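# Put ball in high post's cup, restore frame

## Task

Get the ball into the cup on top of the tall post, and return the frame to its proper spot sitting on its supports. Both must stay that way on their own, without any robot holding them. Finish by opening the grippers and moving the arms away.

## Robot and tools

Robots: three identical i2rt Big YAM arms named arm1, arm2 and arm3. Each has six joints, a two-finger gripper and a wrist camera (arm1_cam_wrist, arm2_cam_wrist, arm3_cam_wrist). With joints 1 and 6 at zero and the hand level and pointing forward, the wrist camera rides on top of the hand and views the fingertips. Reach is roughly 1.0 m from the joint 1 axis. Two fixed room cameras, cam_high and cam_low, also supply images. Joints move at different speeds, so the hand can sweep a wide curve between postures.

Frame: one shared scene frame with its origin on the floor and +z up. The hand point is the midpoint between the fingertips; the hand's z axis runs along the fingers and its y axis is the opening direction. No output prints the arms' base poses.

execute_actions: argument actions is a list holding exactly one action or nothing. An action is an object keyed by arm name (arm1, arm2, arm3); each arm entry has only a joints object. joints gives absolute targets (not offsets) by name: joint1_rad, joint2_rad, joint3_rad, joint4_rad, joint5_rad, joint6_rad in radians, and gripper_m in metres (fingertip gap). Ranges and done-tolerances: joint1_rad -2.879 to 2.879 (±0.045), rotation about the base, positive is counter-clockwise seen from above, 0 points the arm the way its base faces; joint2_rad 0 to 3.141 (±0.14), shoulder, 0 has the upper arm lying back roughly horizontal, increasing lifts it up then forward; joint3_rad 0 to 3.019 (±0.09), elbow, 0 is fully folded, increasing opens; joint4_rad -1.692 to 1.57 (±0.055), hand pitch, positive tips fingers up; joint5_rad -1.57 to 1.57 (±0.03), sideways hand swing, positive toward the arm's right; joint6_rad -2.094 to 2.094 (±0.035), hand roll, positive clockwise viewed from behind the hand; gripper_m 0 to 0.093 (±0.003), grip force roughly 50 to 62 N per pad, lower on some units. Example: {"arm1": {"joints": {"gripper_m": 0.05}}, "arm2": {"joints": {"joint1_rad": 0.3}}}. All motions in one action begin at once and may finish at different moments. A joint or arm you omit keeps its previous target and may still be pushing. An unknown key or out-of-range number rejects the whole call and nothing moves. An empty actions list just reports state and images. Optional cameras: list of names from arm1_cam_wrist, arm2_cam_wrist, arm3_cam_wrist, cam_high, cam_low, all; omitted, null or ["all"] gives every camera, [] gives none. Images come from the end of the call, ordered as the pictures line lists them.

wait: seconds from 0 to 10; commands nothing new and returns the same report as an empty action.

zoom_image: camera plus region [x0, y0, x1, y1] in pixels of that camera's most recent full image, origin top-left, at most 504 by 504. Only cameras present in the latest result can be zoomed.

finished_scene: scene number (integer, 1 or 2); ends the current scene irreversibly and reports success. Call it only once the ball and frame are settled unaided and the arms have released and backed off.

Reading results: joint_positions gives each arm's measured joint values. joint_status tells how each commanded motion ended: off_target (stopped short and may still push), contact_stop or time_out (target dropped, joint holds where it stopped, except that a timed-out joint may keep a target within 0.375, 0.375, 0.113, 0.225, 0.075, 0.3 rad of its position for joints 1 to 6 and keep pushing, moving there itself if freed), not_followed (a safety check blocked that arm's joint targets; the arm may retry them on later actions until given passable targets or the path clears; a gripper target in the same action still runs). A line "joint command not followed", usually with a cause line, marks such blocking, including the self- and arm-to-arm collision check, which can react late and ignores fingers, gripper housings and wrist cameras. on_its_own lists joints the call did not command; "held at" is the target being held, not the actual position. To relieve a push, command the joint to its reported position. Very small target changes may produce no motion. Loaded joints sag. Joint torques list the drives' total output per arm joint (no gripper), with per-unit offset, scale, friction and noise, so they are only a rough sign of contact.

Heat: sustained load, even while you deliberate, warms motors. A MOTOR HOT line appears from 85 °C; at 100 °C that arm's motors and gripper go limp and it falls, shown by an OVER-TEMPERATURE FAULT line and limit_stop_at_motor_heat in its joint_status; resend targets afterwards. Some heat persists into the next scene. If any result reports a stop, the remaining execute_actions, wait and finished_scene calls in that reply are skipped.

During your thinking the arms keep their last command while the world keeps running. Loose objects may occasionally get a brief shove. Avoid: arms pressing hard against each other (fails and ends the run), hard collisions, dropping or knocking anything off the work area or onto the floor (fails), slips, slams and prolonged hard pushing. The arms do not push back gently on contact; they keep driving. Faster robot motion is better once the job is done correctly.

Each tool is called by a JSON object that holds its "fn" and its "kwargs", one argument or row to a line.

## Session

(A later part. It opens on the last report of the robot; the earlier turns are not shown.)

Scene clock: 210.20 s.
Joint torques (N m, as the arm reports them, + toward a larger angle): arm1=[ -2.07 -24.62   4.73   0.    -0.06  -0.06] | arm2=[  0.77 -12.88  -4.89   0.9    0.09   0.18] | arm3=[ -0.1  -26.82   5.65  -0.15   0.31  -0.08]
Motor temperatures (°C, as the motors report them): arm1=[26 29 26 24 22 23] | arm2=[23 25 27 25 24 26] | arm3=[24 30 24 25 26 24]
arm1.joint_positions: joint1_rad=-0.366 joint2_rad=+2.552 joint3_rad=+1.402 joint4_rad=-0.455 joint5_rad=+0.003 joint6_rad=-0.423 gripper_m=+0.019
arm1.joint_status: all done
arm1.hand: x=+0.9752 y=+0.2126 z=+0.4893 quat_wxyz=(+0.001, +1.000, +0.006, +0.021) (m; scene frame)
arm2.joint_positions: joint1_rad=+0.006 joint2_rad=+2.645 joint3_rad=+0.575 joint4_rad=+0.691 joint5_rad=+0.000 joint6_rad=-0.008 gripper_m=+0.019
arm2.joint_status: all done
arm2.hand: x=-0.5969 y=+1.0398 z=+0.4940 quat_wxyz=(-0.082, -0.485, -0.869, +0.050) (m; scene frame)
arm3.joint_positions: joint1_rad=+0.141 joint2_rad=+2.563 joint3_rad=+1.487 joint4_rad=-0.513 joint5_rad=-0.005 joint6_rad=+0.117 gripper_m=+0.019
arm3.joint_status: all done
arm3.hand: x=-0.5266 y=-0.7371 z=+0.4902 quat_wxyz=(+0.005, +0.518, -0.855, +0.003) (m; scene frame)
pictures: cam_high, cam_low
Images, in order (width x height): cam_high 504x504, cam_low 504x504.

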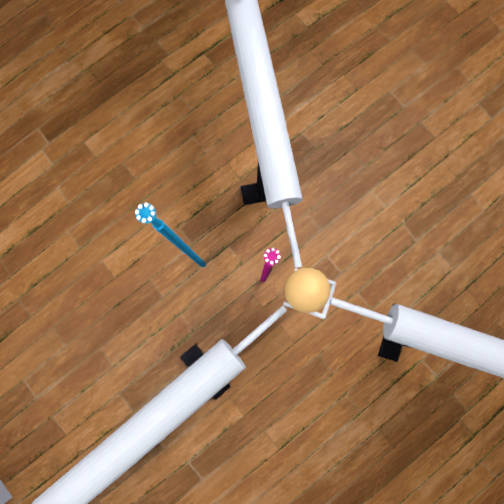

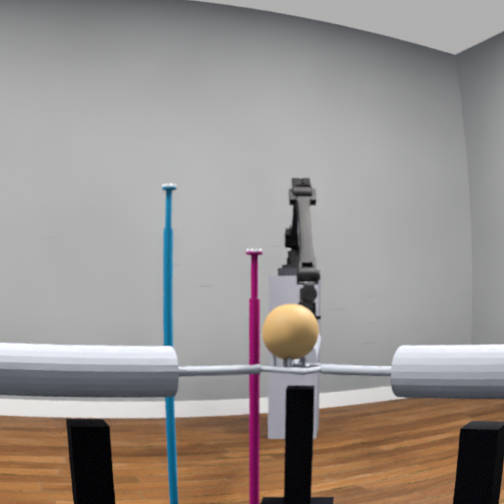

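{"fn": "execute_actions", "kwargs": {
  "actions": [
    {"arm1":{"joints":{"joint2_rad":2.31,"joint3_rad":1.30,"joint4_rad":-0.578}},"arm2":{"joints":{"joint2_rad":2.255,"joint3_rad":0.375,"joint4_rad":0.507}},"arm3":{"joints":{"joint2_rad":2.32,"joint3_rad":1.395,"joint4_rad":-0.65}}}
  ],
  "cameras": []
}}

{"fn": "execute_actions", "kwargs": {
  "actions": [
    {"arm1":{"joints":{"joint2_rad":2.20,"joint3_rad":1.275,"joint4_rad":-0.662}},"arm2":{"joints":{"joint2_rad":2.0,"joint3_rad":0.31,"joint4_rad":0.31}},"arm3":{"joints":{"joint2_rad":2.215,"joint3_rad":1.37,"joint4_rad":-0.73}}}
  ],
  "cameras": []
}}

{"fn": "execute_actions", "kwargs": {
  "actions": [
    {"arm1":{"joints":{"joint2_rad":2.095,"joint3_rad":1.27,"joint4_rad":-0.757}},"arm2":{"joints":{"joint2_rad":1.72,"joint3_rad":0.28,"joint4_rad":0.069}},"arm3":{"joints":{"joint2_rad":2.12,"joint3_rad":1.37,"joint4_rad":-0.822}}}
  ],
  "cameras": ["cam_high","cam_low"]
}}

Scene clock: 219.47 s.
Joint torques (N m, as the arm reports them, + toward a larger angle): arm1=[ -1.43 -23.19   5.71   0.1    0.04  -0.05] | arm2=[  0.7  -11.44  -3.23   0.57   0.09   0.19] | arm3=[ -0.73 -24.39   6.86   0.02   0.25  -0.1 ]
Motor temperatures (°C, as the motors report them): arm1=[26 30 26 24 22 23] | arm2=[23 25 27 25 24 26] | arm3=[24 30 25 25 26 24]
arm1.joint_positions: joint1_rad=-0.372 joint2_rad=+2.320 joint3_rad=+1.299 joint4_rad=-0.576 joint5_rad=-0.001 joint6_rad=-0.427 gripper_m=+0.019
arm1.joint_status: all done
arm1.hand: x=+0.9745 y=+0.2141 z=+0.5890 quat_wxyz=(+0.001, +1.000, +0.005, +0.017) (m; scene frame)
arm2.joint_positions: joint1_rad=+0.006 joint2_rad=+2.275 joint3_rad=+0.390 joint4_rad=+0.513 joint5_rad=+0.000 joint6_rad=-0.008 gripper_m=+0.019
arm2.joint_status: all done
arm2.hand: x=-0.5975 y=+1.0418 z=+0.5904 quat_wxyz=(-0.085, -0.485, -0.869, +0.051) (m; scene frame)
arm3.joint_positions: joint1_rad=+0.145 joint2_rad=+2.331 joint3_rad=+1.393 joint4_rad=-0.639 joint5_rad=-0.004 joint6_rad=+0.118 gripper_m=+0.019
arm3.joint_status: all done
arm3.hand: x=-0.5280 y=-0.7342 z=+0.5956 quat_wxyz=(+0.000, +0.520, -0.854, +0.000) (m; scene frame)
pictures: none
No camera images: the call's "cameras" was empty. Leave "cameras" out to get every camera's image.

Scene clock: 220.37 s.
Joint torques (N m, as the arm reports them, + toward a larger angle): arm1=[ -2.38 -22.84   6.25  -0.1   -0.05  -0.03] | arm2=[  1.23 -10.03  -1.7    0.55   0.04   0.18] | arm3=[ -0.51 -24.82   6.97  -0.33   0.38  -0.09]
Motor temperatures (°C, as the motors report them): arm1=[26 30 26 24 22 23] | arm2=[23 25 27 25 24 26] | arm3=[24 31 25 25 26 24]
arm1.joint_positions: joint1_rad=-0.368 joint2_rad=+2.218 joint3_rad=+1.276 joint4_rad=-0.657 joint5_rad=+0.003 joint6_rad=-0.427 gripper_m=+0.019
arm1.joint_status: all done
arm1.hand: x=+0.9746 y=+0.2124 z=+0.6357 quat_wxyz=(+0.000, +1.000, +0.006, +0.019) (m; scene frame)
arm2.joint_positions: joint1_rad=+0.006 joint2_rad=+2.013 joint3_rad=+0.326 joint4_rad=+0.320 joint5_rad=+0.001 joint6_rad=-0.008 gripper_m=+0.019
arm2.joint_status: all done
arm2.hand: x=-0.5965 y=+1.0401 z=+0.6431 quat_wxyz=(-0.087, -0.485, -0.868, +0.053) (m; scene frame)
arm3.joint_positions: joint1_rad=+0.143 joint2_rad=+2.237 joint3_rad=+1.372 joint4_rad=-0.712 joint5_rad=-0.007 joint6_rad=+0.118 gripper_m=+0.019
arm3.joint_status: all done
arm3.hand: x=-0.5281 y=-0.7353 z=+0.6408 quat_wxyz=(+0.001, +0.519, -0.855, -0.001) (m; scene frame)
pictures: none
No camera images: the call's "cameras" was empty. Leave "cameras" out to get every camera's image.

Scene clock: 221.30 s.
Joint torques (N m, as the arm reports them, + toward a larger angle): arm1=[ -1.87 -22.53   7.28   0.04  -0.06  -0.01] | arm2=[ 0.96 -8.69  0.89  0.28  0.04  0.21] | arm3=[ -0.37 -25.05   7.76  -0.31   0.4   -0.1 ]
Motor temperatures (°C, as the motors report them): arm1=[26 30 26 24 22 23] | arm2=[23 25 27 25 24 26] | arm3=[24 31 25 25 26 24]
arm1.joint_positions: joint1_rad=-0.369 joint2_rad=+2.112 joint3_rad=+1.269 joint4_rad=-0.754 joint5_rad=+0.004 joint6_rad=-0.427 gripper_m=+0.019
arm1.joint_status: all done
arm1.hand: x=+0.9736 y=+0.2124 z=+0.6876 quat_wxyz=(+0.000, +1.000, +0.006, +0.019) (m; scene frame)
arm2.joint_positions: joint1_rad=+0.005 joint2_rad=+1.734 joint3_rad=+0.293 joint4_rad=+0.081 joint5_rad=+0.001 joint6_rad=-0.008 gripper_m=+0.019
arm2.joint_status: all done
arm2.hand: x=-0.5964 y=+1.0399 z=+0.6936 quat_wxyz=(-0.090, -0.485, -0.868, +0.055) (m; scene frame)
arm3.joint_positions: joint1_rad=+0.145 joint2_rad=+2.142 joint3_rad=+1.371 joint4_rad=-0.804 joint5_rad=-0.008 joint6_rad=+0.118 gripper_m=+0.019
arm3.joint_status: all done
arm3.hand: x=-0.5291 y=-0.7341 z=+0.6913 quat_wxyz=(+0.000, +0.519, -0.855, -0.002) (m; scene frame)
pictures: cam_high, cam_low
Images, in order (width x height): cam_high 504x504, cam_low 504x504.

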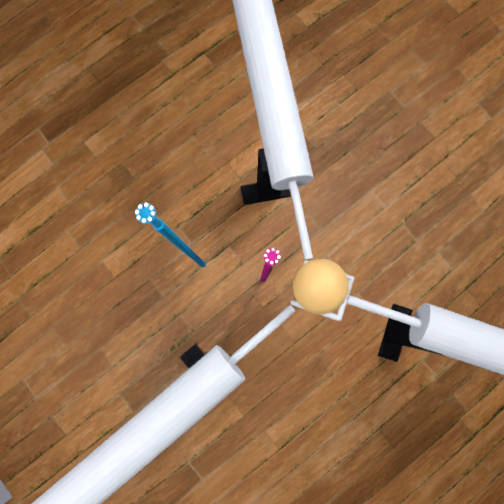

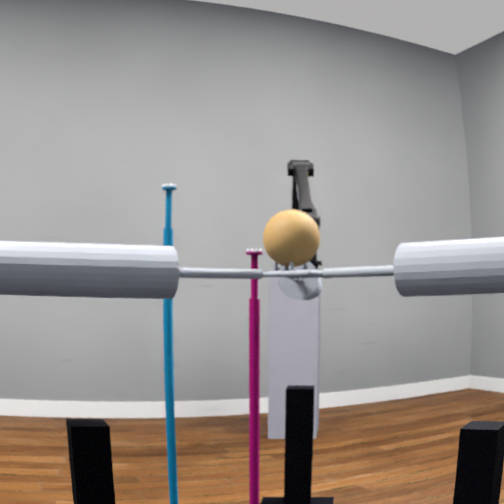

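{"fn": "execute_actions", "kwargs": {
  "actions": [
    {"arm1":{"joints":{"joint2_rad":2.0,"joint3_rad":1.29,"joint4_rad":-0.862}},"arm2":{"joints":{"joint2_rad":1.44,"joint3_rad":0.29,"joint4_rad":-0.225}},"arm3":{"joints":{"joint2_rad":2.032,"joint3_rad":1.395,"joint4_rad":-0.925}}}
  ],
  "cameras": []
}}

{"fn": "execute_actions", "kwargs": {
  "actions": [
    {"arm1":{"joints":{"joint2_rad":1.915,"joint3_rad":1.32,"joint4_rad":-0.972}},"arm2":{"joints":{"joint2_rad":1.20,"joint3_rad":0.34,"joint4_rad":-0.505}},"arm3":{"joints":{"joint2_rad":1.955,"joint3_rad":1.428,"joint4_rad":-1.032}}}
  ],
  "cameras": []
}}

{"fn": "execute_actions", "kwargs": {
  "actions": [
    {"arm1":{"joints":{"joint2_rad":1.785,"joint3_rad":1.425,"joint4_rad":-1.207}},"arm2":{"joints":{"joint2_rad":0.91,"joint3_rad":0.505,"joint4_rad":-0.957}},"arm3":{"joints":{"joint2_rad":1.84,"joint3_rad":1.54,"joint4_rad":-1.26}}}
  ],
  "cameras": ["cam_high","cam_low"]
}}

Scene clock: 232.03 s.
Joint torques (N m, as the arm reports them, + toward a larger angle): arm1=[ -1.95 -21.93   9.84  -0.31   0.01  -0.02] | arm2=[ 0.7  -6.81  3.66 -0.24 -0.01  0.19] | arm3=[ -0.48 -23.4   10.59  -0.96   0.34  -0.1 ]
Motor temperatures (°C, as the motors report them): arm1=[26 30 26 24 22 23] | arm2=[23 25 27 25 24 26] | arm3=[24 31 25 25 26 24]
arm1.joint_positions: joint1_rad=-0.368 joint2_rad=+2.013 joint3_rad=+1.269 joint4_rad=-0.851 joint5_rad=+0.001 joint6_rad=-0.427 gripper_m=+0.019
arm1.joint_status: all done
arm1.hand: x=+0.9748 y=+0.2102 z=+0.7378 quat_wxyz=(+0.001, +1.000, +0.006, +0.017) (m; scene frame)
arm2.joint_positions: joint1_rad=+0.004 joint2_rad=+1.450 joint3_rad=+0.300 joint4_rad=-0.198 joint5_rad=+0.002 joint6_rad=-0.008 gripper_m=+0.019
arm2.joint_status: all done
arm2.hand: x=-0.5951 y=+1.0378 z=+0.7457 quat_wxyz=(-0.095, -0.485, -0.867, +0.058) (m; scene frame)
arm3.joint_positions: joint1_rad=+0.144 joint2_rad=+2.049 joint3_rad=+1.373 joint4_rad=-0.890 joint5_rad=-0.006 joint6_rad=+0.118 gripper_m=+0.019
arm3.joint_status: all done
arm3.hand: x=-0.5289 y=-0.7356 z=+0.7420 quat_wxyz=(-0.004, +0.519, -0.855, -0.005) (m; scene frame)
pictures: none
No camera images: the call's "cameras" was empty. Leave "cameras" out to get every camera's image.

Scene clock: 233.00 s.
Joint torques (N m, as the arm reports them, + toward a larger angle): arm1=[ -2.23 -21.37  11.88  -0.96  -0.1   -0.03] | arm2=[ 0.69 -5.32  6.96 -0.75  0.03  0.2 ] | arm3=[ -0.26 -23.49  11.29  -1.19   0.42  -0.09]
Motor temperatures (°C, as the motors report them): arm1=[26 30 27 24 22 23] | arm2=[23 25 27 25 24 26] | arm3=[24 31 25 25 26 24]
arm1.joint_positions: joint1_rad=-0.368 joint2_rad=+1.925 joint3_rad=+1.284 joint4_rad=-0.944 joint5_rad=+0.004 joint6_rad=-0.427 gripper_m=+0.019
arm1.joint_status: all done
arm1.hand: x=+0.9749 y=+0.2102 z=+0.7869 quat_wxyz=(-0.003, +1.000, +0.006, +0.013) (m; scene frame)
arm2.joint_positions: joint1_rad=+0.004 joint2_rad=+1.205 joint3_rad=+0.336 joint4_rad=-0.462 joint5_rad=+0.001 joint6_rad=-0.008 gripper_m=+0.019
arm2.joint_status: all done
arm2.hand: x=-0.5943 y=+1.0372 z=+0.7975 quat_wxyz=(-0.102, -0.485, -0.866, +0.062) (m; scene frame)
arm3.joint_positions: joint1_rad=+0.143 joint2_rad=+1.977 joint3_rad=+1.404 joint4_rad=-0.991 joint5_rad=-0.008 joint6_rad=+0.118 gripper_m=+0.019
arm3.joint_status: all done
arm3.hand: x=-0.5288 y=-0.7348 z=+0.7900 quat_wxyz=(-0.004, +0.519, -0.855, -0.006) (m; scene frame)
pictures: none
No camera images: the call's "cameras" was empty. Leave "cameras" out to get every camera's image.

Scene clock: 235.43 s.
Joint torques (N m, as the arm reports them, + toward a larger angle): arm1=[ -1.7  -20.22  13.35  -0.98  -0.03  -0.03] | arm2=[ 0.63 -4.19 10.2  -1.87 -0.02  0.19] | arm3=[ -0.57 -21.94  12.35  -1.31   0.5   -0.12]
Motor temperatures (°C, as the motors report them): arm1=[26 30 27 24 22 23] | arm2=[23 25 28 25 24 26] | arm3=[24 31 26 25 26 24]
arm1.joint_positions: joint1_rad=-0.368 joint2_rad=+1.795 joint3_rad=+1.386 joint4_rad=-1.178 joint5_rad=+0.002 joint6_rad=-0.427 gripper_m=+0.019
arm1.joint_status: all done
arm1.hand: x=+0.9746 y=+0.2086 z=+0.8855 quat_wxyz=(-0.002, +1.000, +0.006, +0.014) (m; scene frame)
arm2.joint_positions: joint1_rad=+0.004 joint2_rad=+0.919 joint3_rad=+0.489 joint4_rad=-0.881 joint5_rad=+0.003 joint6_rad=-0.008 gripper_m=+0.019
arm2.joint_status: joint4_rad time_out (moved -0.420 of -0.495); the others done
arm2.on_its_own: joint4_rad reads -0.881 and still pushes toward -0.957 since a time_out
arm2.hand: x=-0.5931 y=+1.0358 z=+0.8956 quat_wxyz=(-0.111, -0.484, -0.865, +0.068) (m; scene frame)
arm3.joint_positions: joint1_rad=+0.146 joint2_rad=+1.853 joint3_rad=+1.517 joint4_rad=-1.217 joint5_rad=-0.010 joint6_rad=+0.120 gripper_m=+0.019
arm3.joint_status: all done
arm3.hand: x=-0.5305 y=-0.7338 z=+0.8951 quat_wxyz=(-0.008, +0.519, -0.855, -0.010) (m; scene frame)
pictures: cam_high, cam_low
Images, in order (width x height): cam_high 504x504, cam_low 504x504.

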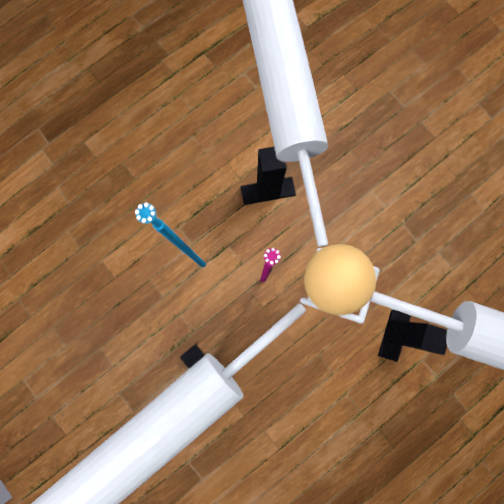

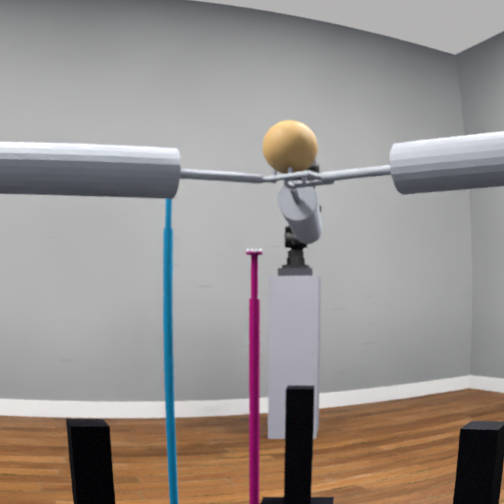

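{"fn": "execute_actions", "kwargs": {
  "actions": [
    {"arm1":{"joints":{"joint2_rad":1.74,"joint3_rad":1.555,"joint4_rad":-1.377}},"arm2":{"joints":{"joint2_rad":0.86,"joint3_rad":0.655,"joint4_rad":-1.13}},"arm3":{"joints":{"joint2_rad":1.80,"joint3_rad":1.67,"joint4_rad":-1.42}}}
  ],
  "cameras": []
}}

{"fn": "execute_actions", "kwargs": {
  "actions": [
    {"arm1":{"joints":{"joint1_rad":-0.225,"joint2_rad":1.545,"joint3_rad":1.295,"joint4_rad":-1.32,"joint6_rad":-0.28}},"arm2":{"joints":{"joint1_rad":-0.015,"joint2_rad":1.18,"joint3_rad":0.86,"joint4_rad":-1.014,"joint6_rad":-0.025}},"arm3":{"joints":{"joint1_rad":-0.015,"joint2_rad":1.64,"joint3_rad":1.44,"joint4_rad":-1.36,"joint6_rad":-0.04}}}
  ],
  "cameras": ["cam_high","cam_low"]
}}

Scene clock: 277.57 s.
Joint torques (N m, as the arm reports them, + toward a larger angle): arm1=[ -1.39 -21.    15.37  -1.03  -0.12  -0.03] | arm2=[ 0.57 -4.38 12.86 -0.89 -0.08  0.19] | arm3=[ -1.12 -24.48  14.2   -1.67   0.53  -0.13]
Motor temperatures (°C, as the motors report them): arm1=[26 30 31 24 22 23] | arm2=[23 24 33 25 24 26] | arm3=[24 31 28 25 26 24]
arm1.joint_positions: joint1_rad=-0.368 joint2_rad=+1.760 joint3_rad=+1.498 joint4_rad=-1.346 joint5_rad=+0.004 joint6_rad=-0.427 gripper_m=+0.019
arm1.joint_status: all done
arm1.hand: x=+0.9731 y=+0.2088 z=+0.9437 quat_wxyz=(+0.002, +1.000, +0.006, +0.023) (m; scene frame)
arm2.joint_positions: joint1_rad=+0.004 joint2_rad=+0.880 joint3_rad=+0.610 joint4_rad=-1.076 joint5_rad=+0.004 joint6_rad=-0.008 gripper_m=+0.019
arm2.joint_status: all done
arm2.hand: x=-0.5935 y=+1.0364 z=+0.9438 quat_wxyz=(-0.095, -0.485, -0.867, +0.060) (m; scene frame)
arm3.joint_positions: joint1_rad=+0.150 joint2_rad=+1.839 joint3_rad=+1.631 joint4_rad=-1.371 joint5_rad=-0.011 joint6_rad=+0.123 gripper_m=+0.019
arm3.joint_status: all done
arm3.hand: x=-0.5326 y=-0.7317 z=+0.9439 quat_wxyz=(+0.003, +0.519, -0.855, -0.002) (m; scene frame)
pictures: none
No camera images: the call's "cameras" was empty. Leave "cameras" out to get every camera's image.

Scene clock: 278.63 s.
Joint torques (N m, as the arm reports them, + toward a larger angle): arm1=[ -0.94 -16.59  10.78   0.56  -0.02   0.05] | arm2=[ 1.43 -8.63 11.43 -0.3  -0.07  0.13] | arm3=[ -1.32 -19.88  10.84  -0.2    0.49  -0.16]
Motor temperatures (°C, as the motors report them): arm1=[26 30 31 24 22 23] | arm2=[23 24 33 25 24 26] | arm3=[24 31 28 25 26 24]
arm1.joint_positions: joint1_rad=-0.231 joint2_rad=+1.560 joint3_rad=+1.289 joint4_rad=-1.329 joint5_rad=+0.002 joint6_rad=-0.291 gripper_m=+0.019
arm1.joint_status: all done
arm1.hand: x=+1.0190 y=+0.1213 z=+0.9605 quat_wxyz=(-0.001, +1.000, +0.007, +0.020) (m; scene frame)
arm2.joint_positions: joint1_rad=-0.017 joint2_rad=+1.197 joint3_rad=+0.831 joint4_rad=-0.982 joint5_rad=+0.004 joint6_rad=-0.028 gripper_m=+0.019
arm2.joint_status: all done
arm2.hand: x=-0.5475 y=+0.9455 z=+0.9509 quat_wxyz=(-0.093, -0.486, -0.867, +0.061) (m; scene frame)
arm3.joint_positions: joint1_rad=-0.005 joint2_rad=+1.663 joint3_rad=+1.436 joint4_rad=-1.345 joint5_rad=-0.011 joint6_rad=-0.024 gripper_m=+0.019
arm3.joint_status: all done
arm3.hand: x=-0.4850 y=-0.8229 z=+0.9606 quat_wxyz=(-0.001, +0.516, -0.856, -0.005) (m; scene frame)
pictures: cam_high, cam_low
Images, in order (width x height): cam_high 504x504, cam_low 504x504.

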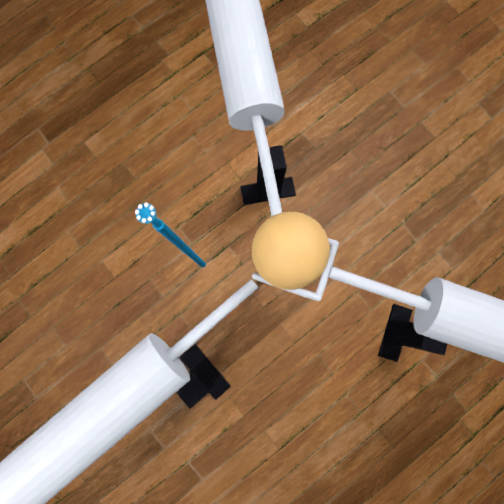

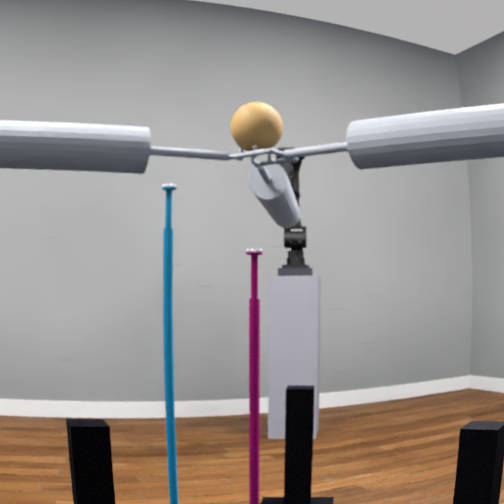

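{"fn": "execute_actions", "kwargs": {
  "actions": [
    {"arm1":{"joints":{"joint1_rad":-0.035,"joint2_rad":1.38,"joint3_rad":1.112,"joint4_rad":-1.305,"joint6_rad":-0.09}},"arm2":{"joints":{"joint1_rad":-0.022,"joint2_rad":1.445,"joint3_rad":1.125,"joint4_rad":-0.995,"joint6_rad":-0.034}},"arm3":{"joints":{"joint1_rad":-0.205,"joint2_rad":1.515,"joint3_rad":1.29,"joint4_rad":-1.335,"joint6_rad":-0.23}}}
  ],
  "cameras": []
}}

{"fn": "execute_actions", "kwargs": {
  "actions": [
    {"arm1":{"joints":{"joint1_rad":0.215,"joint2_rad":1.26,"joint3_rad":0.997,"joint4_rad":-1.316,"joint6_rad":0.162}},"arm2":{"joints":{"joint1_rad":-0.028,"joint2_rad":1.70,"joint3_rad":1.435,"joint4_rad":-1.06,"joint6_rad":-0.04}},"arm3":{"joints":{"joint1_rad":-0.425,"joint2_rad":1.445,"joint3_rad":1.212,"joint4_rad":-1.33,"joint6_rad":-0.452}}}
  ],
  "cameras": ["cam_high","cam_low","arm2_cam_wrist"]
}}

Scene clock: 286.87 s.
Joint torques (N m, as the arm reports them, + toward a larger angle): arm1=[ -1.05 -13.39  10.99   0.17   0.05   0.03] | arm2=[  1.05 -13.    12.17  -0.39   0.02   0.1 ] | arm3=[ -0.97 -18.66  11.05  -0.48   0.53  -0.16]
Motor temperatures (°C, as the motors report them): arm1=[26 30 31 24 22 23] | arm2=[23 24 34 25 24 26] | arm3=[24 31 28 25 26 24]
arm1.joint_positions: joint1_rad=-0.037 joint2_rad=+1.393 joint3_rad=+1.104 joint4_rad=-1.305 joint5_rad=+0.001 joint6_rad=-0.099 gripper_m=+0.019
arm1.joint_status: all done
arm1.hand: x=+1.0676 y=+0.0308 z=+0.9587 quat_wxyz=(-0.003, +1.000, +0.008, +0.018) (m; scene frame)
arm2.joint_positions: joint1_rad=-0.022 joint2_rad=+1.465 joint3_rad=+1.085 joint4_rad=-0.961 joint5_rad=+0.002 joint6_rad=-0.034 gripper_m=+0.019
arm2.joint_status: all done
arm2.hand: x=-0.4979 y=+0.8555 z=+0.9529 quat_wxyz=(-0.096, -0.485, -0.867, +0.062) (m; scene frame)
arm3.joint_positions: joint1_rad=-0.197 joint2_rad=+1.547 joint3_rad=+1.283 joint4_rad=-1.313 joint5_rad=-0.012 joint6_rad=-0.216 gripper_m=+0.019
arm3.joint_status: all done
arm3.hand: x=-0.4377 y=-0.9137 z=+0.9563 quat_wxyz=(+0.001, +0.516, -0.857, -0.005) (m; scene frame)
pictures: none
No camera images: the call's "cameras" was empty. Leave "cameras" out to get every camera's image.

Scene clock: 287.93 s.
Joint torques (N m, as the arm reports them, + toward a larger angle): arm1=[ -0.49 -12.59  10.64  -0.18   0.08   0.1 ] | arm2=[  0.87 -17.36  13.35  -0.91   0.16   0.1 ] | arm3=[ -1.06 -17.93  11.04  -0.66   0.48  -0.16]
Motor temperatures (°C, as the motors report them): arm1=[26 30 31 24 22 23] | arm2=[23 25 34 25 24 26] | arm3=[24 30 28 25 26 24]
arm1.joint_positions: joint1_rad=+0.209 joint2_rad=+1.279 joint3_rad=+0.992 joint4_rad=-1.307 joint5_rad=+0.000 joint6_rad=+0.146 gripper_m=+0.019
arm1.joint_status: all done
arm1.hand: x=+1.1141 y=-0.0558 z=+0.9571 quat_wxyz=(-0.006, +1.000, +0.008, +0.017) (m; scene frame)
arm2.joint_positions: joint1_rad=-0.027 joint2_rad=+1.722 joint3_rad=+1.382 joint4_rad=-1.014 joint5_rad=-0.002 joint6_rad=-0.039 gripper_m=+0.019
arm2.joint_status: all done
arm2.hand: x=-0.4512 y=+0.7683 z=+0.9467 quat_wxyz=(-0.091, -0.485, -0.868, +0.058) (m; scene frame)
arm3.joint_positions: joint1_rad=-0.417 joint2_rad=+1.485 joint3_rad=+1.203 joint4_rad=-1.304 joint5_rad=-0.010 joint6_rad=-0.437 gripper_m=+0.019
arm3.joint_status: all done
arm3.hand: x=-0.3918 y=-1.0015 z=+0.9524 quat_wxyz=(+0.004, +0.517, -0.856, -0.005) (m; scene frame)
pictures: arm2_cam_wrist, cam_high, cam_low
Images, in order (width x height): arm2_cam_wrist 504x504, cam_high 504x504, cam_low 504x504.

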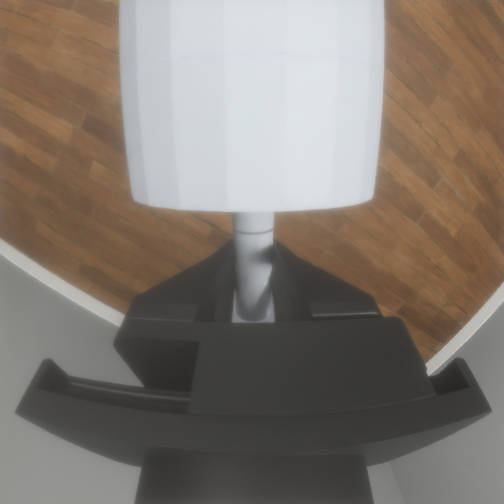

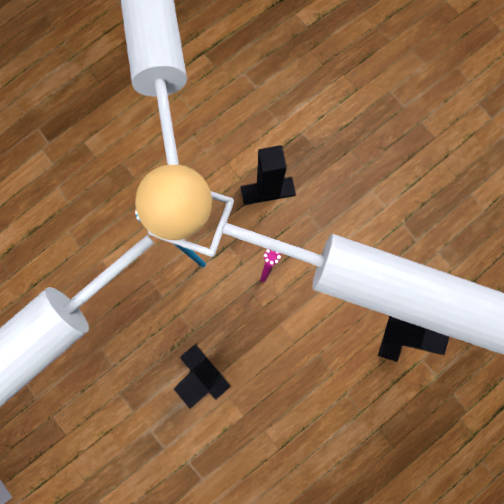

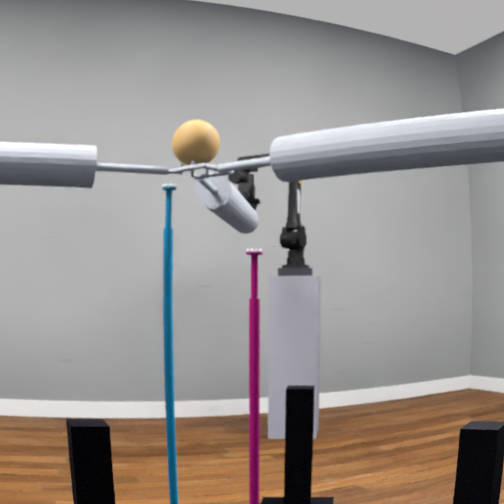

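{"fn": "execute_actions", "kwargs": {
  "actions": [
    {"arm1":{"joints":{"joint1_rad":0.425,"joint2_rad":1.148,"joint3_rad":0.907,"joint4_rad":-1.338,"joint6_rad":0.372}},"arm2":{"joints":{"joint1_rad":0.012,"joint2_rad":1.88,"joint3_rad":1.725,"joint4_rad":-1.16,"joint6_rad":0.005}},"arm3":{"joints":{"joint1_rad":-0.598,"joint2_rad":1.485,"joint3_rad":1.285,"joint4_rad":-1.34,"joint6_rad":-0.625}}}
  ],
  "cameras": ["cam_high","cam_low"]
}}

{"fn": "zoom_image", "kwargs": {
  "camera": "cam_low",
  "region": [110, 100, 250, 240]
}}

Scene clock: 299.73 s.
Joint torques (N m, as the arm reports them, + toward a larger angle): arm1=[-0.81 -9.48 10.01 -0.52  0.15  0.08] | arm2=[  1.55 -19.86  14.33  -0.73  -0.05   0.22] | arm3=[ -1.23 -15.4   14.54  -0.95   0.56  -0.19]
Motor temperatures (°C, as the motors report them): arm1=[26 29 30 24 22 23] | arm2=[23 26 36 25 24 26] | arm3=[24 30 28 25 26 24]
arm1.joint_positions: joint1_rad=+0.419 joint2_rad=+1.165 joint3_rad=+0.911 joint4_rad=-1.320 joint5_rad=-0.002 joint6_rad=+0.358 gripper_m=+0.019
arm1.joint_status: all done
arm1.hand: x=+1.1652 y=-0.1122 z=+0.9617 quat_wxyz=(-0.004, +1.000, +0.008, +0.007) (m; scene frame)
arm2.joint_positions: joint1_rad=+0.007 joint2_rad=+1.899 joint3_rad=+1.663 joint4_rad=-1.119 joint5_rad=+0.003 joint6_rad=-0.007 gripper_m=+0.019
arm2.joint_status: all done
arm2.hand: x=-0.3976 y=+0.7148 z=+0.9569 quat_wxyz=(-0.092, -0.485, -0.868, +0.057) (m; scene frame)
arm3.joint_positions: joint1_rad=-0.587 joint2_rad=+1.492 joint3_rad=+1.242 joint4_rad=-1.306 joint5_rad=-0.014 joint6_rad=-0.606 gripper_m=+0.019
arm3.joint_status: all done
arm3.hand: x=-0.3424 y=-1.0554 z=+0.9637 quat_wxyz=(-0.011, +0.516, -0.856, -0.007) (m; scene frame)
pictures: cam_high, cam_low
Images, in order (width x height): cam_high 504x504, cam_low 504x504.

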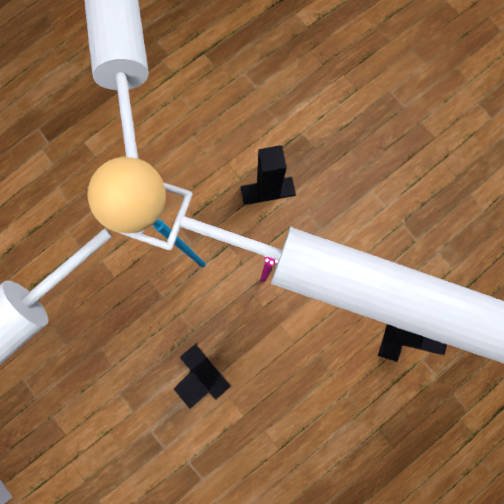

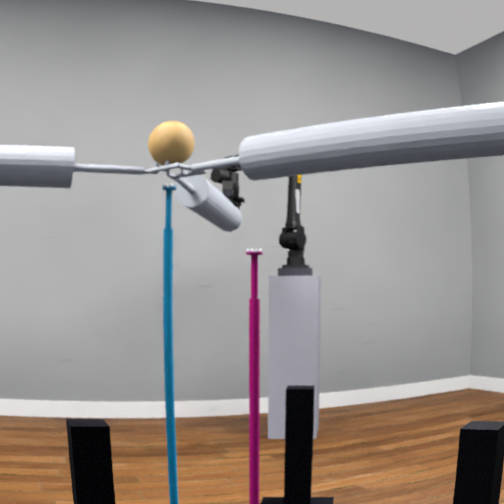

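Region (110, 100, 250, 240) of cam_low's 504x504 image, scaled by 3.600, with more detail than that image has.

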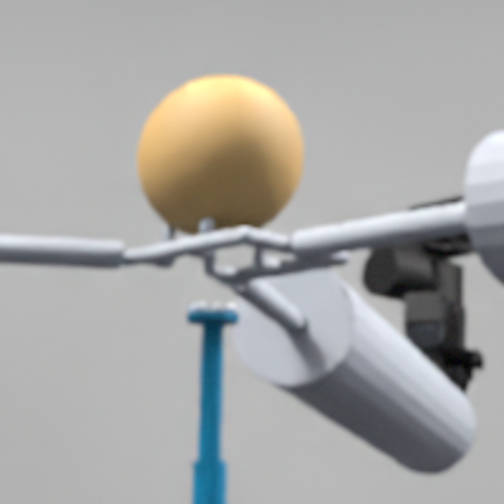

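{"fn": "execute_actions", "kwargs": {
  "actions": [
    {"arm1":{"joints":{"joint2_rad":1.2,"joint3_rad":0.825,"joint4_rad":-1.19}},"arm2":{"joints":{"joint2_rad":1.912,"joint3_rad":1.60,"joint4_rad":-1.015}},"arm3":{"joints":{"joint2_rad":1.52,"joint3_rad":1.168,"joint4_rad":-1.195}}}
  ],
  "cameras": ["cam_high","cam_low"]
}}

{"fn": "zoom_image", "kwargs": {
  "camera": "cam_low",
  "region": [110, 100, 250, 240]
}}

Scene clock: 309.07 s.
Joint torques (N m, as the arm reports them, + toward a larger angle): arm1=[-1.82 -9.82  9.74  0.13  0.23  0.07] | arm2=[  1.91 -21.57   9.66   0.89  -0.09   0.24] | arm3=[ -1.35 -16.97  10.82   0.35   0.48  -0.16]
Motor temperatures (°C, as the motors report them): arm1=[26 29 30 24 22 23] | arm2=[23 27 37 25 24 26] | arm3=[24 30 29 25 26 24]
arm1.joint_positions: joint1_rad=+0.419 joint2_rad=+1.219 joint3_rad=+0.826 joint4_rad=-1.189 joint5_rad=-0.005 joint6_rad=+0.358 gripper_m=+0.019
arm1.joint_status: all done
arm1.hand: x=+1.1645 y=-0.1127 z=+0.9155 quat_wxyz=(-0.004, +1.000, +0.008, +0.012) (m; scene frame)
arm2.joint_positions: joint1_rad=+0.006 joint2_rad=+1.932 joint3_rad=+1.596 joint4_rad=-1.016 joint5_rad=+0.004 joint6_rad=-0.007 gripper_m=+0.019
arm2.joint_status: all done
arm2.hand: x=-0.3980 y=+0.7134 z=+0.9146 quat_wxyz=(-0.093, -0.485, -0.867, +0.058) (m; scene frame)
arm3.joint_positions: joint1_rad=-0.588 joint2_rad=+1.537 joint3_rad=+1.159 joint4_rad=-1.192 joint5_rad=-0.011 joint6_rad=-0.608 gripper_m=+0.019
arm3.joint_status: all done
arm3.hand: x=-0.3428 y=-1.0566 z=+0.9151 quat_wxyz=(-0.004, +0.516, -0.856, -0.006) (m; scene frame)
pictures: cam_high, cam_low
Images, in order (width x height): cam_high 504x504, cam_low 504x504.

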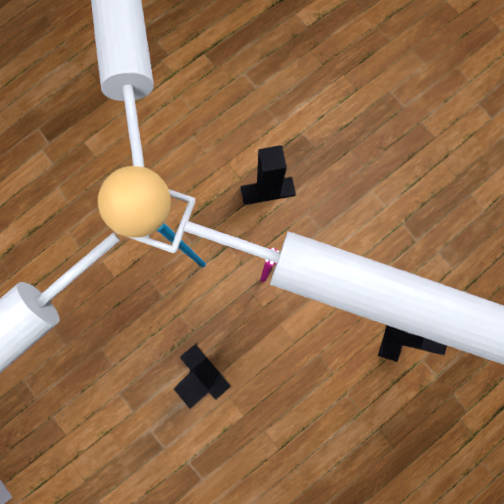

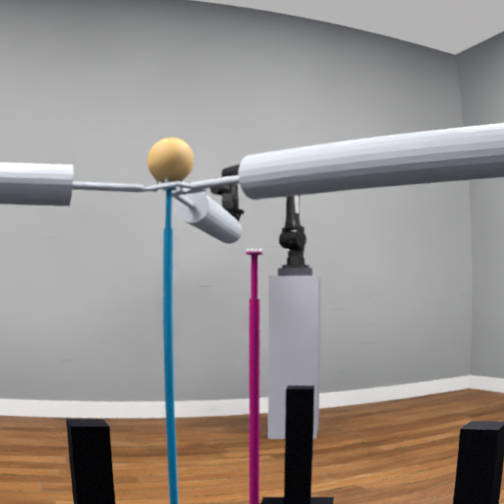

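Region (110, 100, 250, 240) of cam_low's 504x504 image, scaled by 3.600, with more detail than that image has.

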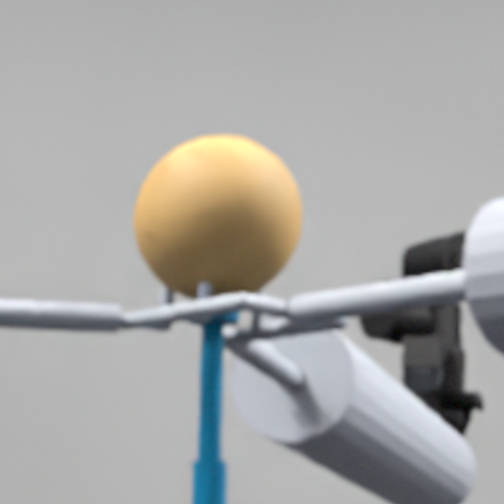

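{"fn": "execute_actions", "kwargs": {
  "actions": [
    {"arm1":{"joints":{"joint2_rad":1.23,"joint3_rad":0.785,"joint4_rad":-1.118}},"arm2":{"joints":{"joint2_rad":1.934,"joint3_rad":1.57,"joint4_rad":-0.964}},"arm3":{"joints":{"joint2_rad":1.545,"joint3_rad":1.133,"joint4_rad":-1.135}}}
  ],
  "cameras": []
}}

{"fn": "execute_actions", "kwargs": {
  "actions": [
    {"arm1":{"joints":{"joint2_rad":1.266,"joint3_rad":0.747,"joint4_rad":-1.046}},"arm2":{"joints":{"joint2_rad":1.956,"joint3_rad":1.541,"joint4_rad":-0.913}},"arm3":{"joints":{"joint2_rad":1.571,"joint3_rad":1.098,"joint4_rad":-1.074}}}
  ],
  "cameras": ["cam_high","cam_low"]
}}

{"fn": "zoom_image", "kwargs": {
  "camera": "cam_low",
  "region": [110, 120, 290, 300]
}}

Scene clock: 318.17 s.
Joint torques (N m, as the arm reports them, + toward a larger angle): arm1=[-0.81 -9.32  9.35  0.49  0.26  0.07] | arm2=[  1.5  -18.15   9.03   1.22  -0.05   0.24] | arm3=[ -1.   -14.98  10.26   0.82   0.44  -0.19]
Motor temperatures (°C, as the motors report them): arm1=[26 28 30 24 22 23] | arm2=[23 28 36 25 24 26] | arm3=[24 30 29 25 26 24]
arm1.joint_positions: joint1_rad=+0.419 joint2_rad=+1.240 joint3_rad=+0.789 joint4_rad=-1.125 joint5_rad=-0.005 joint6_rad=+0.358 gripper_m=+0.019
arm1.joint_status: all done
arm1.hand: x=+1.1647 y=-0.1126 z=+0.8966 quat_wxyz=(-0.003, +1.000, +0.008, +0.009) (m; scene frame)
arm2.joint_positions: joint1_rad=+0.006 joint2_rad=+1.933 joint3_rad=+1.571 joint4_rad=-0.976 joint5_rad=+0.004 joint6_rad=-0.007 gripper_m=+0.019
arm2.joint_status: all done
arm2.hand: x=-0.3979 y=+0.7133 z=+0.9054 quat_wxyz=(-0.099, -0.485, -0.867, +0.061) (m; scene frame)
arm3.joint_positions: joint1_rad=-0.588 joint2_rad=+1.545 joint3_rad=+1.129 joint4_rad=-1.143 joint5_rad=-0.010 joint6_rad=-0.608 gripper_m=+0.019
arm3.joint_status: all done
arm3.hand: x=-0.3425 y=-1.0565 z=+0.9015 quat_wxyz=(-0.010, +0.516, -0.856, -0.005) (m; scene frame)
pictures: none
No camera images: the call's "cameras" was empty. Leave "cameras" out to get every camera's image.

Scene clock: 318.90 s.
Joint torques (N m, as the arm reports them, + toward a larger angle): arm1=[-0.87 -9.8   8.93  0.43  0.24  0.07] | arm2=[  1.19 -18.4    8.81   1.19  -0.06   0.24] | arm3=[ -1.41 -15.73  10.09   0.76   0.45  -0.16]
Motor temperatures (°C, as the motors report them): arm1=[26 28 30 24 22 23] | arm2=[23 28 36 25 24 26] | arm3=[24 30 29 25 26 24]
arm1.joint_positions: joint1_rad=+0.419 joint2_rad=+1.277 joint3_rad=+0.751 joint4_rad=-1.052 joint5_rad=-0.005 joint6_rad=+0.358 gripper_m=+0.019
arm1.joint_status: all done
arm1.hand: x=+1.1645 y=-0.1125 z=+0.8732 quat_wxyz=(-0.003, +1.000, +0.008, +0.010) (m; scene frame)
arm2.joint_positions: joint1_rad=+0.006 joint2_rad=+1.961 joint3_rad=+1.541 joint4_rad=-0.922 joint5_rad=+0.004 joint6_rad=-0.007 gripper_m=+0.019
arm2.joint_status: all done
arm2.hand: x=-0.3981 y=+0.7134 z=+0.8792 quat_wxyz=(-0.097, -0.485, -0.867, +0.060) (m; scene frame)
arm3.joint_positions: joint1_rad=-0.588 joint2_rad=+1.575 joint3_rad=+1.093 joint4_rad=-1.081 joint5_rad=-0.010 joint6_rad=-0.608 gripper_m=+0.019
arm3.joint_status: all done
arm3.hand: x=-0.3427 y=-1.0566 z=+0.8768 quat_wxyz=(-0.008, +0.517, -0.856, -0.006) (m; scene frame)
pictures: cam_high, cam_low
Images, in order (width x height): cam_high 504x504, cam_low 504x504.

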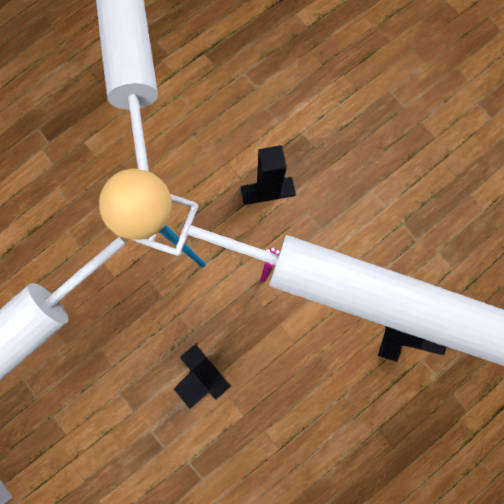

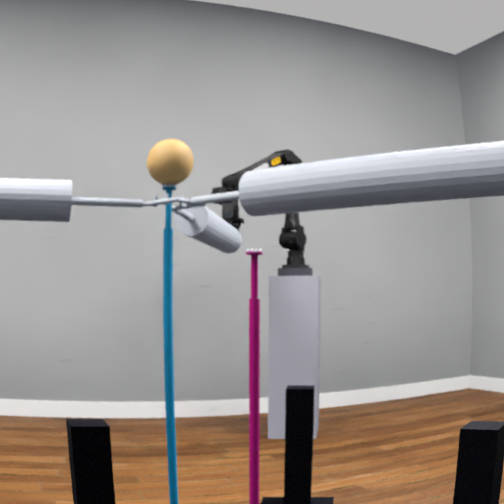

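Region (110, 120, 290, 300) of cam_low's 504x504 image, scaled by 2.800, with more detail than that image has.

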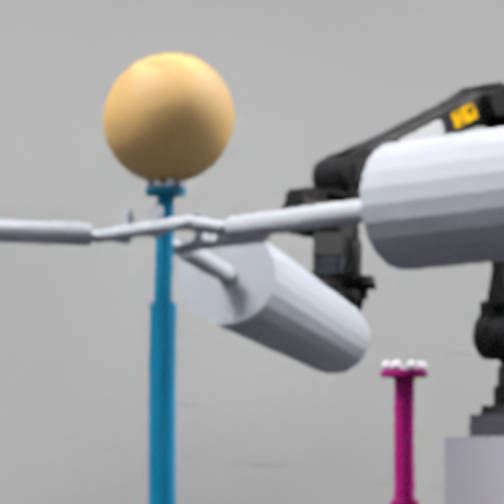

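{"fn": "execute_actions", "kwargs": {
  "actions": [
    {"arm1":{"joints":{"joint2_rad":1.30,"joint3_rad":0.712,"joint4_rad":-0.98}},"arm2":{"joints":{"joint2_rad":1.985,"joint3_rad":1.52,"joint4_rad":-0.87}},"arm3":{"joints":{"joint2_rad":1.605,"joint3_rad":1.075,"joint4_rad":-1.025}}}
  ],
  "cameras": []
}}

{"fn": "execute_actions", "kwargs": {
  "actions": [
    {"arm1":{"joints":{"joint1_rad":0.11,"joint2_rad":1.39,"joint3_rad":0.81,"joint4_rad":-0.984,"joint6_rad":0.048}},"arm2":{"joints":{"joint2_rad":1.752,"joint3_rad":1.18,"joint4_rad":-0.755}},"arm3":{"joints":{"joint1_rad":-0.355,"joint2_rad":1.615,"joint3_rad":1.10,"joint4_rad":-1.035,"joint6_rad":-0.375}}}
  ],
  "cameras": ["cam_high","cam_low"]
}}

Scene clock: 339.07 s.
Joint torques (N m, as the arm reports them, + toward a larger angle): arm1=[-0.84 -9.78  8.23  0.38  0.2   0.07] | arm2=[  1.53 -18.76   8.82   1.22  -0.01   0.24] | arm3=[ -0.92 -15.63   9.67   0.76   0.36  -0.17]
Motor temperatures (°C, as the motors report them): arm1=[26 28 29 24 22 23] | arm2=[23 29 34 25 24 26] | arm3=[24 29 28 25 26 24]
arm1.joint_positions: joint1_rad=+0.419 joint2_rad=+1.310 joint3_rad=+0.718 joint4_rad=-0.985 joint5_rad=-0.004 joint6_rad=+0.358 gripper_m=+0.019
arm1.joint_status: all done
arm1.hand: x=+1.1650 y=-0.1121 z=+0.8533 quat_wxyz=(-0.003, +1.000, +0.008, +0.009) (m; scene frame)
arm2.joint_positions: joint1_rad=+0.006 joint2_rad=+1.987 joint3_rad=+1.521 joint4_rad=-0.880 joint5_rad=+0.003 joint6_rad=-0.007 gripper_m=+0.019
arm2.joint_status: all done
arm2.hand: x=-0.3981 y=+0.7135 z=+0.8578 quat_wxyz=(-0.096, -0.485, -0.867, +0.059) (m; scene frame)
arm3.joint_positions: joint1_rad=-0.588 joint2_rad=+1.607 joint3_rad=+1.070 joint4_rad=-1.033 joint5_rad=-0.009 joint6_rad=-0.609 gripper_m=+0.019
arm3.joint_status: all done
arm3.hand: x=-0.3423 y=-1.0566 z=+0.8562 quat_wxyz=(-0.005, +0.517, -0.856, -0.005) (m; scene frame)
pictures: none
No camera images: the call's "cameras" was empty. Leave "cameras" out to get every camera's image.

Scene clock: 340.10 s.
Joint torques (N m, as the arm reports them, + toward a larger angle): arm1=[ -2.69 -10.97  10.74  -0.41   0.27  -0.28] | arm2=[  1.18 -16.08   8.09   1.3   -0.01   0.15] | arm3=[ -0.55 -15.62  11.5   -0.04   0.2   -0.03]
Motor temperatures (°C, as the motors report them): arm1=[26 28 29 24 22 23] | arm2=[23 29 34 25 24 26] | arm3=[24 29 28 25 26 24]
arm1.joint_positions: joint1_rad=+0.130 joint2_rad=+1.396 joint3_rad=+0.788 joint4_rad=-0.967 joint5_rad=-0.007 joint6_rad=+0.069 gripper_m=+0.019
arm1.joint_status: all done
arm1.hand: x=+1.1153 y=-0.0292 z=+0.8497 quat_wxyz=(-0.001, +1.000, +0.007, +0.008) (m; scene frame)
arm2.joint_positions: joint1_rad=+0.012 joint2_rad=+1.766 joint3_rad=+1.181 joint4_rad=-0.768 joint5_rad=+0.002 joint6_rad=-0.001 gripper_m=+0.019
arm2.joint_status: all done
arm2.hand: x=-0.4469 y=+0.8006 z=+0.8573 quat_wxyz=(-0.093, -0.485, -0.868, +0.056) (m; scene frame)
arm3.joint_positions: joint1_rad=-0.353 joint2_rad=+1.613 joint3_rad=+1.078 joint4_rad=-1.022 joint5_rad=-0.004 joint6_rad=-0.374 gripper_m=+0.019
arm3.joint_status: all done
arm3.hand: x=-0.3947 y=-0.9699 z=+0.8559 quat_wxyz=(-0.010, +0.517, -0.856, -0.004) (m; scene frame)
pictures: cam_high, cam_low
Images, in order (width x height): cam_high 504x504, cam_low 504x504.

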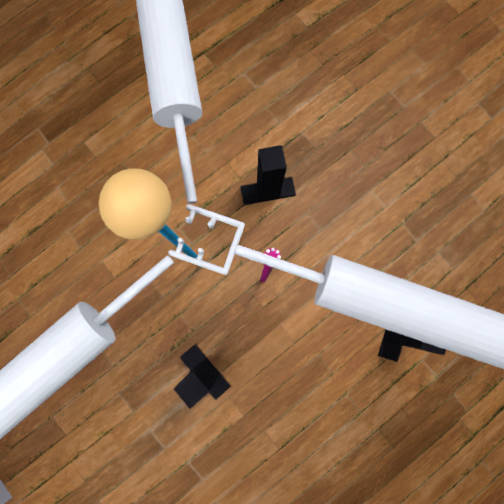

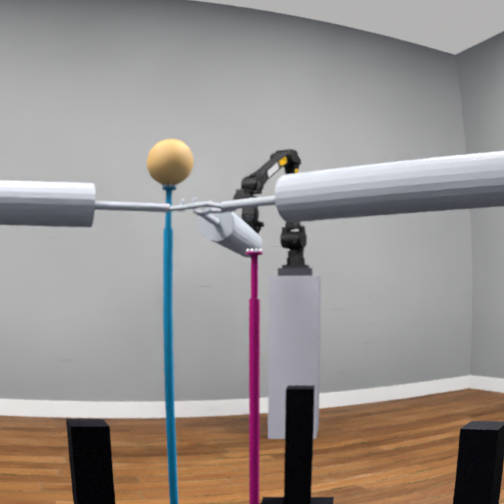

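{"fn": "execute_actions", "kwargs": {
  "actions": [
    {"arm1":{"joints":{"joint1_rad":-0.27,"joint2_rad":1.675,"joint3_rad":1.15,"joint4_rad":-1.04,"joint6_rad":-0.325}},"arm2":{"joints":{"joint2_rad":1.31,"joint3_rad":0.648,"joint4_rad":-0.67}},"arm3":{"joints":{"joint1_rad":0.008,"joint2_rad":1.77,"joint3_rad":1.315,"joint4_rad":-1.10,"joint6_rad":-0.012}}}
  ],
  "cameras": []
}}

{"fn": "execute_actions", "kwargs": {
  "actions": [
    {"arm1":{"joints":{"joint1_rad":-0.385,"joint2_rad":1.84,"joint3_rad":1.385,"joint4_rad":-1.11,"joint6_rad":-0.44}},"arm2":{"joints":{"joint2_rad":1.017,"joint3_rad":0.428,"joint4_rad":-0.75}},"arm3":{"joints":{"joint1_rad":0.15,"joint2_rad":1.89,"joint3_rad":1.495,"joint4_rad":-1.16,"joint6_rad":0.13}}}
  ],
  "cameras": []
}}

{"fn": "execute_actions", "kwargs": {
  "actions": [
    {"arm1":{"joints":{"joint2_rad":2.01,"joint3_rad":1.285,"joint4_rad":-0.855}},"arm2":{"joints":{"joint2_rad":1.45,"joint3_rad":0.295,"joint4_rad":-0.20}},"arm3":{"joints":{"joint2_rad":2.045,"joint3_rad":1.39,"joint4_rad":-0.905}}}
  ],
  "cameras": ["cam_high"]
}}

Scene clock: 350.40 s.
Joint torques (N m, as the arm reports them, + toward a larger angle): arm1=[ -3.4  -17.57  12.12  -0.25   0.27  -0.18] | arm2=[ 2.28 -9.7   7.05  1.09 -0.13  0.18] | arm3=[ -0.24 -20.49  11.53  -0.06   0.1    0.02]
Motor temperatures (°C, as the motors report them): arm1=[26 28 30 24 22 23] | arm2=[23 29 33 25 24 26] | arm3=[24 30 29 25 26 24]
arm1.joint_positions: joint1_rad=-0.248 joint2_rad=+1.694 joint3_rad=+1.115 joint4_rad=-1.031 joint5_rad=-0.007 joint6_rad=-0.314 gripper_m=+0.019
arm1.joint_status: all done
arm1.hand: x=+1.0225 y=+0.1279 z=+0.8422 quat_wxyz=(+0.005, +1.000, +0.010, +0.023) (m; scene frame)
arm2.joint_positions: joint1_rad=+0.012 joint2_rad=+1.325 joint3_rad=+0.657 joint4_rad=-0.676 joint5_rad=+0.004 joint6_rad=-0.001 gripper_m=+0.019
arm2.joint_status: all done
arm2.hand: x=-0.5426 y=+0.9564 z=+0.8578 quat_wxyz=(-0.096, -0.485, -0.867, +0.059) (m; scene frame)
arm3.joint_positions: joint1_rad=+0.008 joint2_rad=+1.787 joint3_rad=+1.294 joint4_rad=-1.087 joint5_rad=+0.000 joint6_rad=-0.015 gripper_m=+0.019
arm3.joint_status: all done
arm3.hand: x=-0.4848 y=-0.8136 z=+0.8503 quat_wxyz=(+0.000, +0.518, -0.855, +0.002) (m; scene frame)
pictures: none
No camera images: the call's "cameras" was empty. Leave "cameras" out to get every camera's image.

Scene clock: 351.40 s.
Joint torques (N m, as the arm reports them, + toward a larger angle): arm1=[ -2.5  -22.16  13.51  -0.84   0.16  -0.15] | arm2=[ 1.43 -4.84  8.08  0.34 -0.08  0.17] | arm3=[ -0.49 -21.79  12.54  -0.68   0.19   0.  ]
Motor temperatures (°C, as the motors report them): arm1=[26 28 30 24 22 23] | arm2=[23 28 33 25 24 26] | arm3=[24 30 29 25 26 24]
arm1.joint_positions: joint1_rad=-0.365 joint2_rad=+1.861 joint3_rad=+1.339 joint4_rad=-1.086 joint5_rad=-0.003 joint6_rad=-0.431 gripper_m=+0.019
arm1.joint_status: all done
arm1.hand: x=+0.9755 y=+0.2064 z=+0.8366 quat_wxyz=(+0.005, +1.000, +0.010, +0.022) (m; scene frame)
arm2.joint_positions: joint1_rad=+0.012 joint2_rad=+1.027 joint3_rad=+0.431 joint4_rad=-0.736 joint5_rad=+0.004 joint6_rad=-0.001 gripper_m=+0.019
arm2.joint_status: all done
arm2.hand: x=-0.5909 y=+1.0352 z=+0.8559 quat_wxyz=(-0.101, -0.484, -0.867, +0.062) (m; scene frame)
arm3.joint_positions: joint1_rad=+0.149 joint2_rad=+1.898 joint3_rad=+1.467 joint4_rad=-1.132 joint5_rad=-0.001 joint6_rad=+0.128 gripper_m=+0.019
arm3.joint_status: all done
arm3.hand: x=-0.5311 y=-0.7343 z=+0.8531 quat_wxyz=(-0.007, +0.517, -0.856, -0.004) (m; scene frame)
pictures: none
No camera images: the call's "cameras" was empty. Leave "cameras" out to get every camera's image.

Scene clock: 352.60 s.
Joint torques (N m, as the arm reports them, + toward a larger angle): arm1=[ -2.51 -24.07   7.54   0.05   0.03  -0.08] | arm2=[ 1.   -6.05  4.    1.22 -0.11  0.18] | arm3=[ -0.62 -24.62   8.26   0.05   0.24  -0.01]
Motor temperatures (°C, as the motors report them): arm1=[26 29 30 24 22 23] | arm2=[23 28 33 25 24 26] | arm3=[24 30 29 25 26 24]
arm1.joint_positions: joint1_rad=-0.372 joint2_rad=+2.043 joint3_rad=+1.287 joint4_rad=-0.852 joint5_rad=+0.000 joint6_rad=-0.438 gripper_m=+0.019
arm1.joint_status: all done
arm1.hand: x=+0.9729 y=+0.2135 z=+0.7277 quat_wxyz=(+0.004, +1.000, +0.010, +0.023) (m; scene frame)
arm2.joint_positions: joint1_rad=+0.012 joint2_rad=+1.446 joint3_rad=+0.300 joint4_rad=-0.214 joint5_rad=+0.005 joint6_rad=-0.001 gripper_m=+0.019
arm2.joint_status: all done
arm2.hand: x=-0.5954 y=+1.0410 z=+0.7458 quat_wxyz=(-0.089, -0.485, -0.868, +0.056) (m; scene frame)
arm3.joint_positions: joint1_rad=+0.152 joint2_rad=+2.069 joint3_rad=+1.391 joint4_rad=-0.896 joint5_rad=-0.004 joint6_rad=+0.131 gripper_m=+0.019
arm3.joint_status: all done
arm3.hand: x=-0.5316 y=-0.7306 z=+0.7364 quat_wxyz=(-0.001, +0.517, -0.856, -0.001) (m; scene frame)
pictures: cam_high
Images, in order (width x height): cam_high 504x504.

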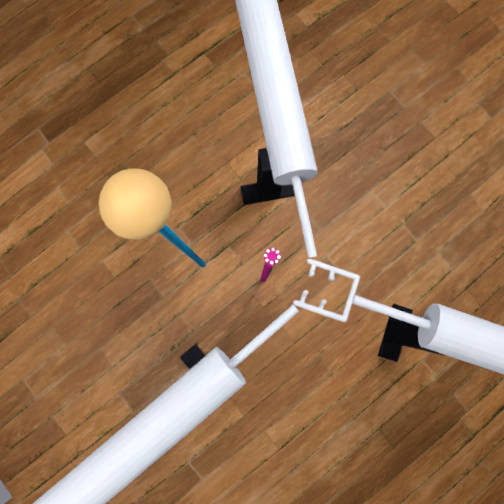

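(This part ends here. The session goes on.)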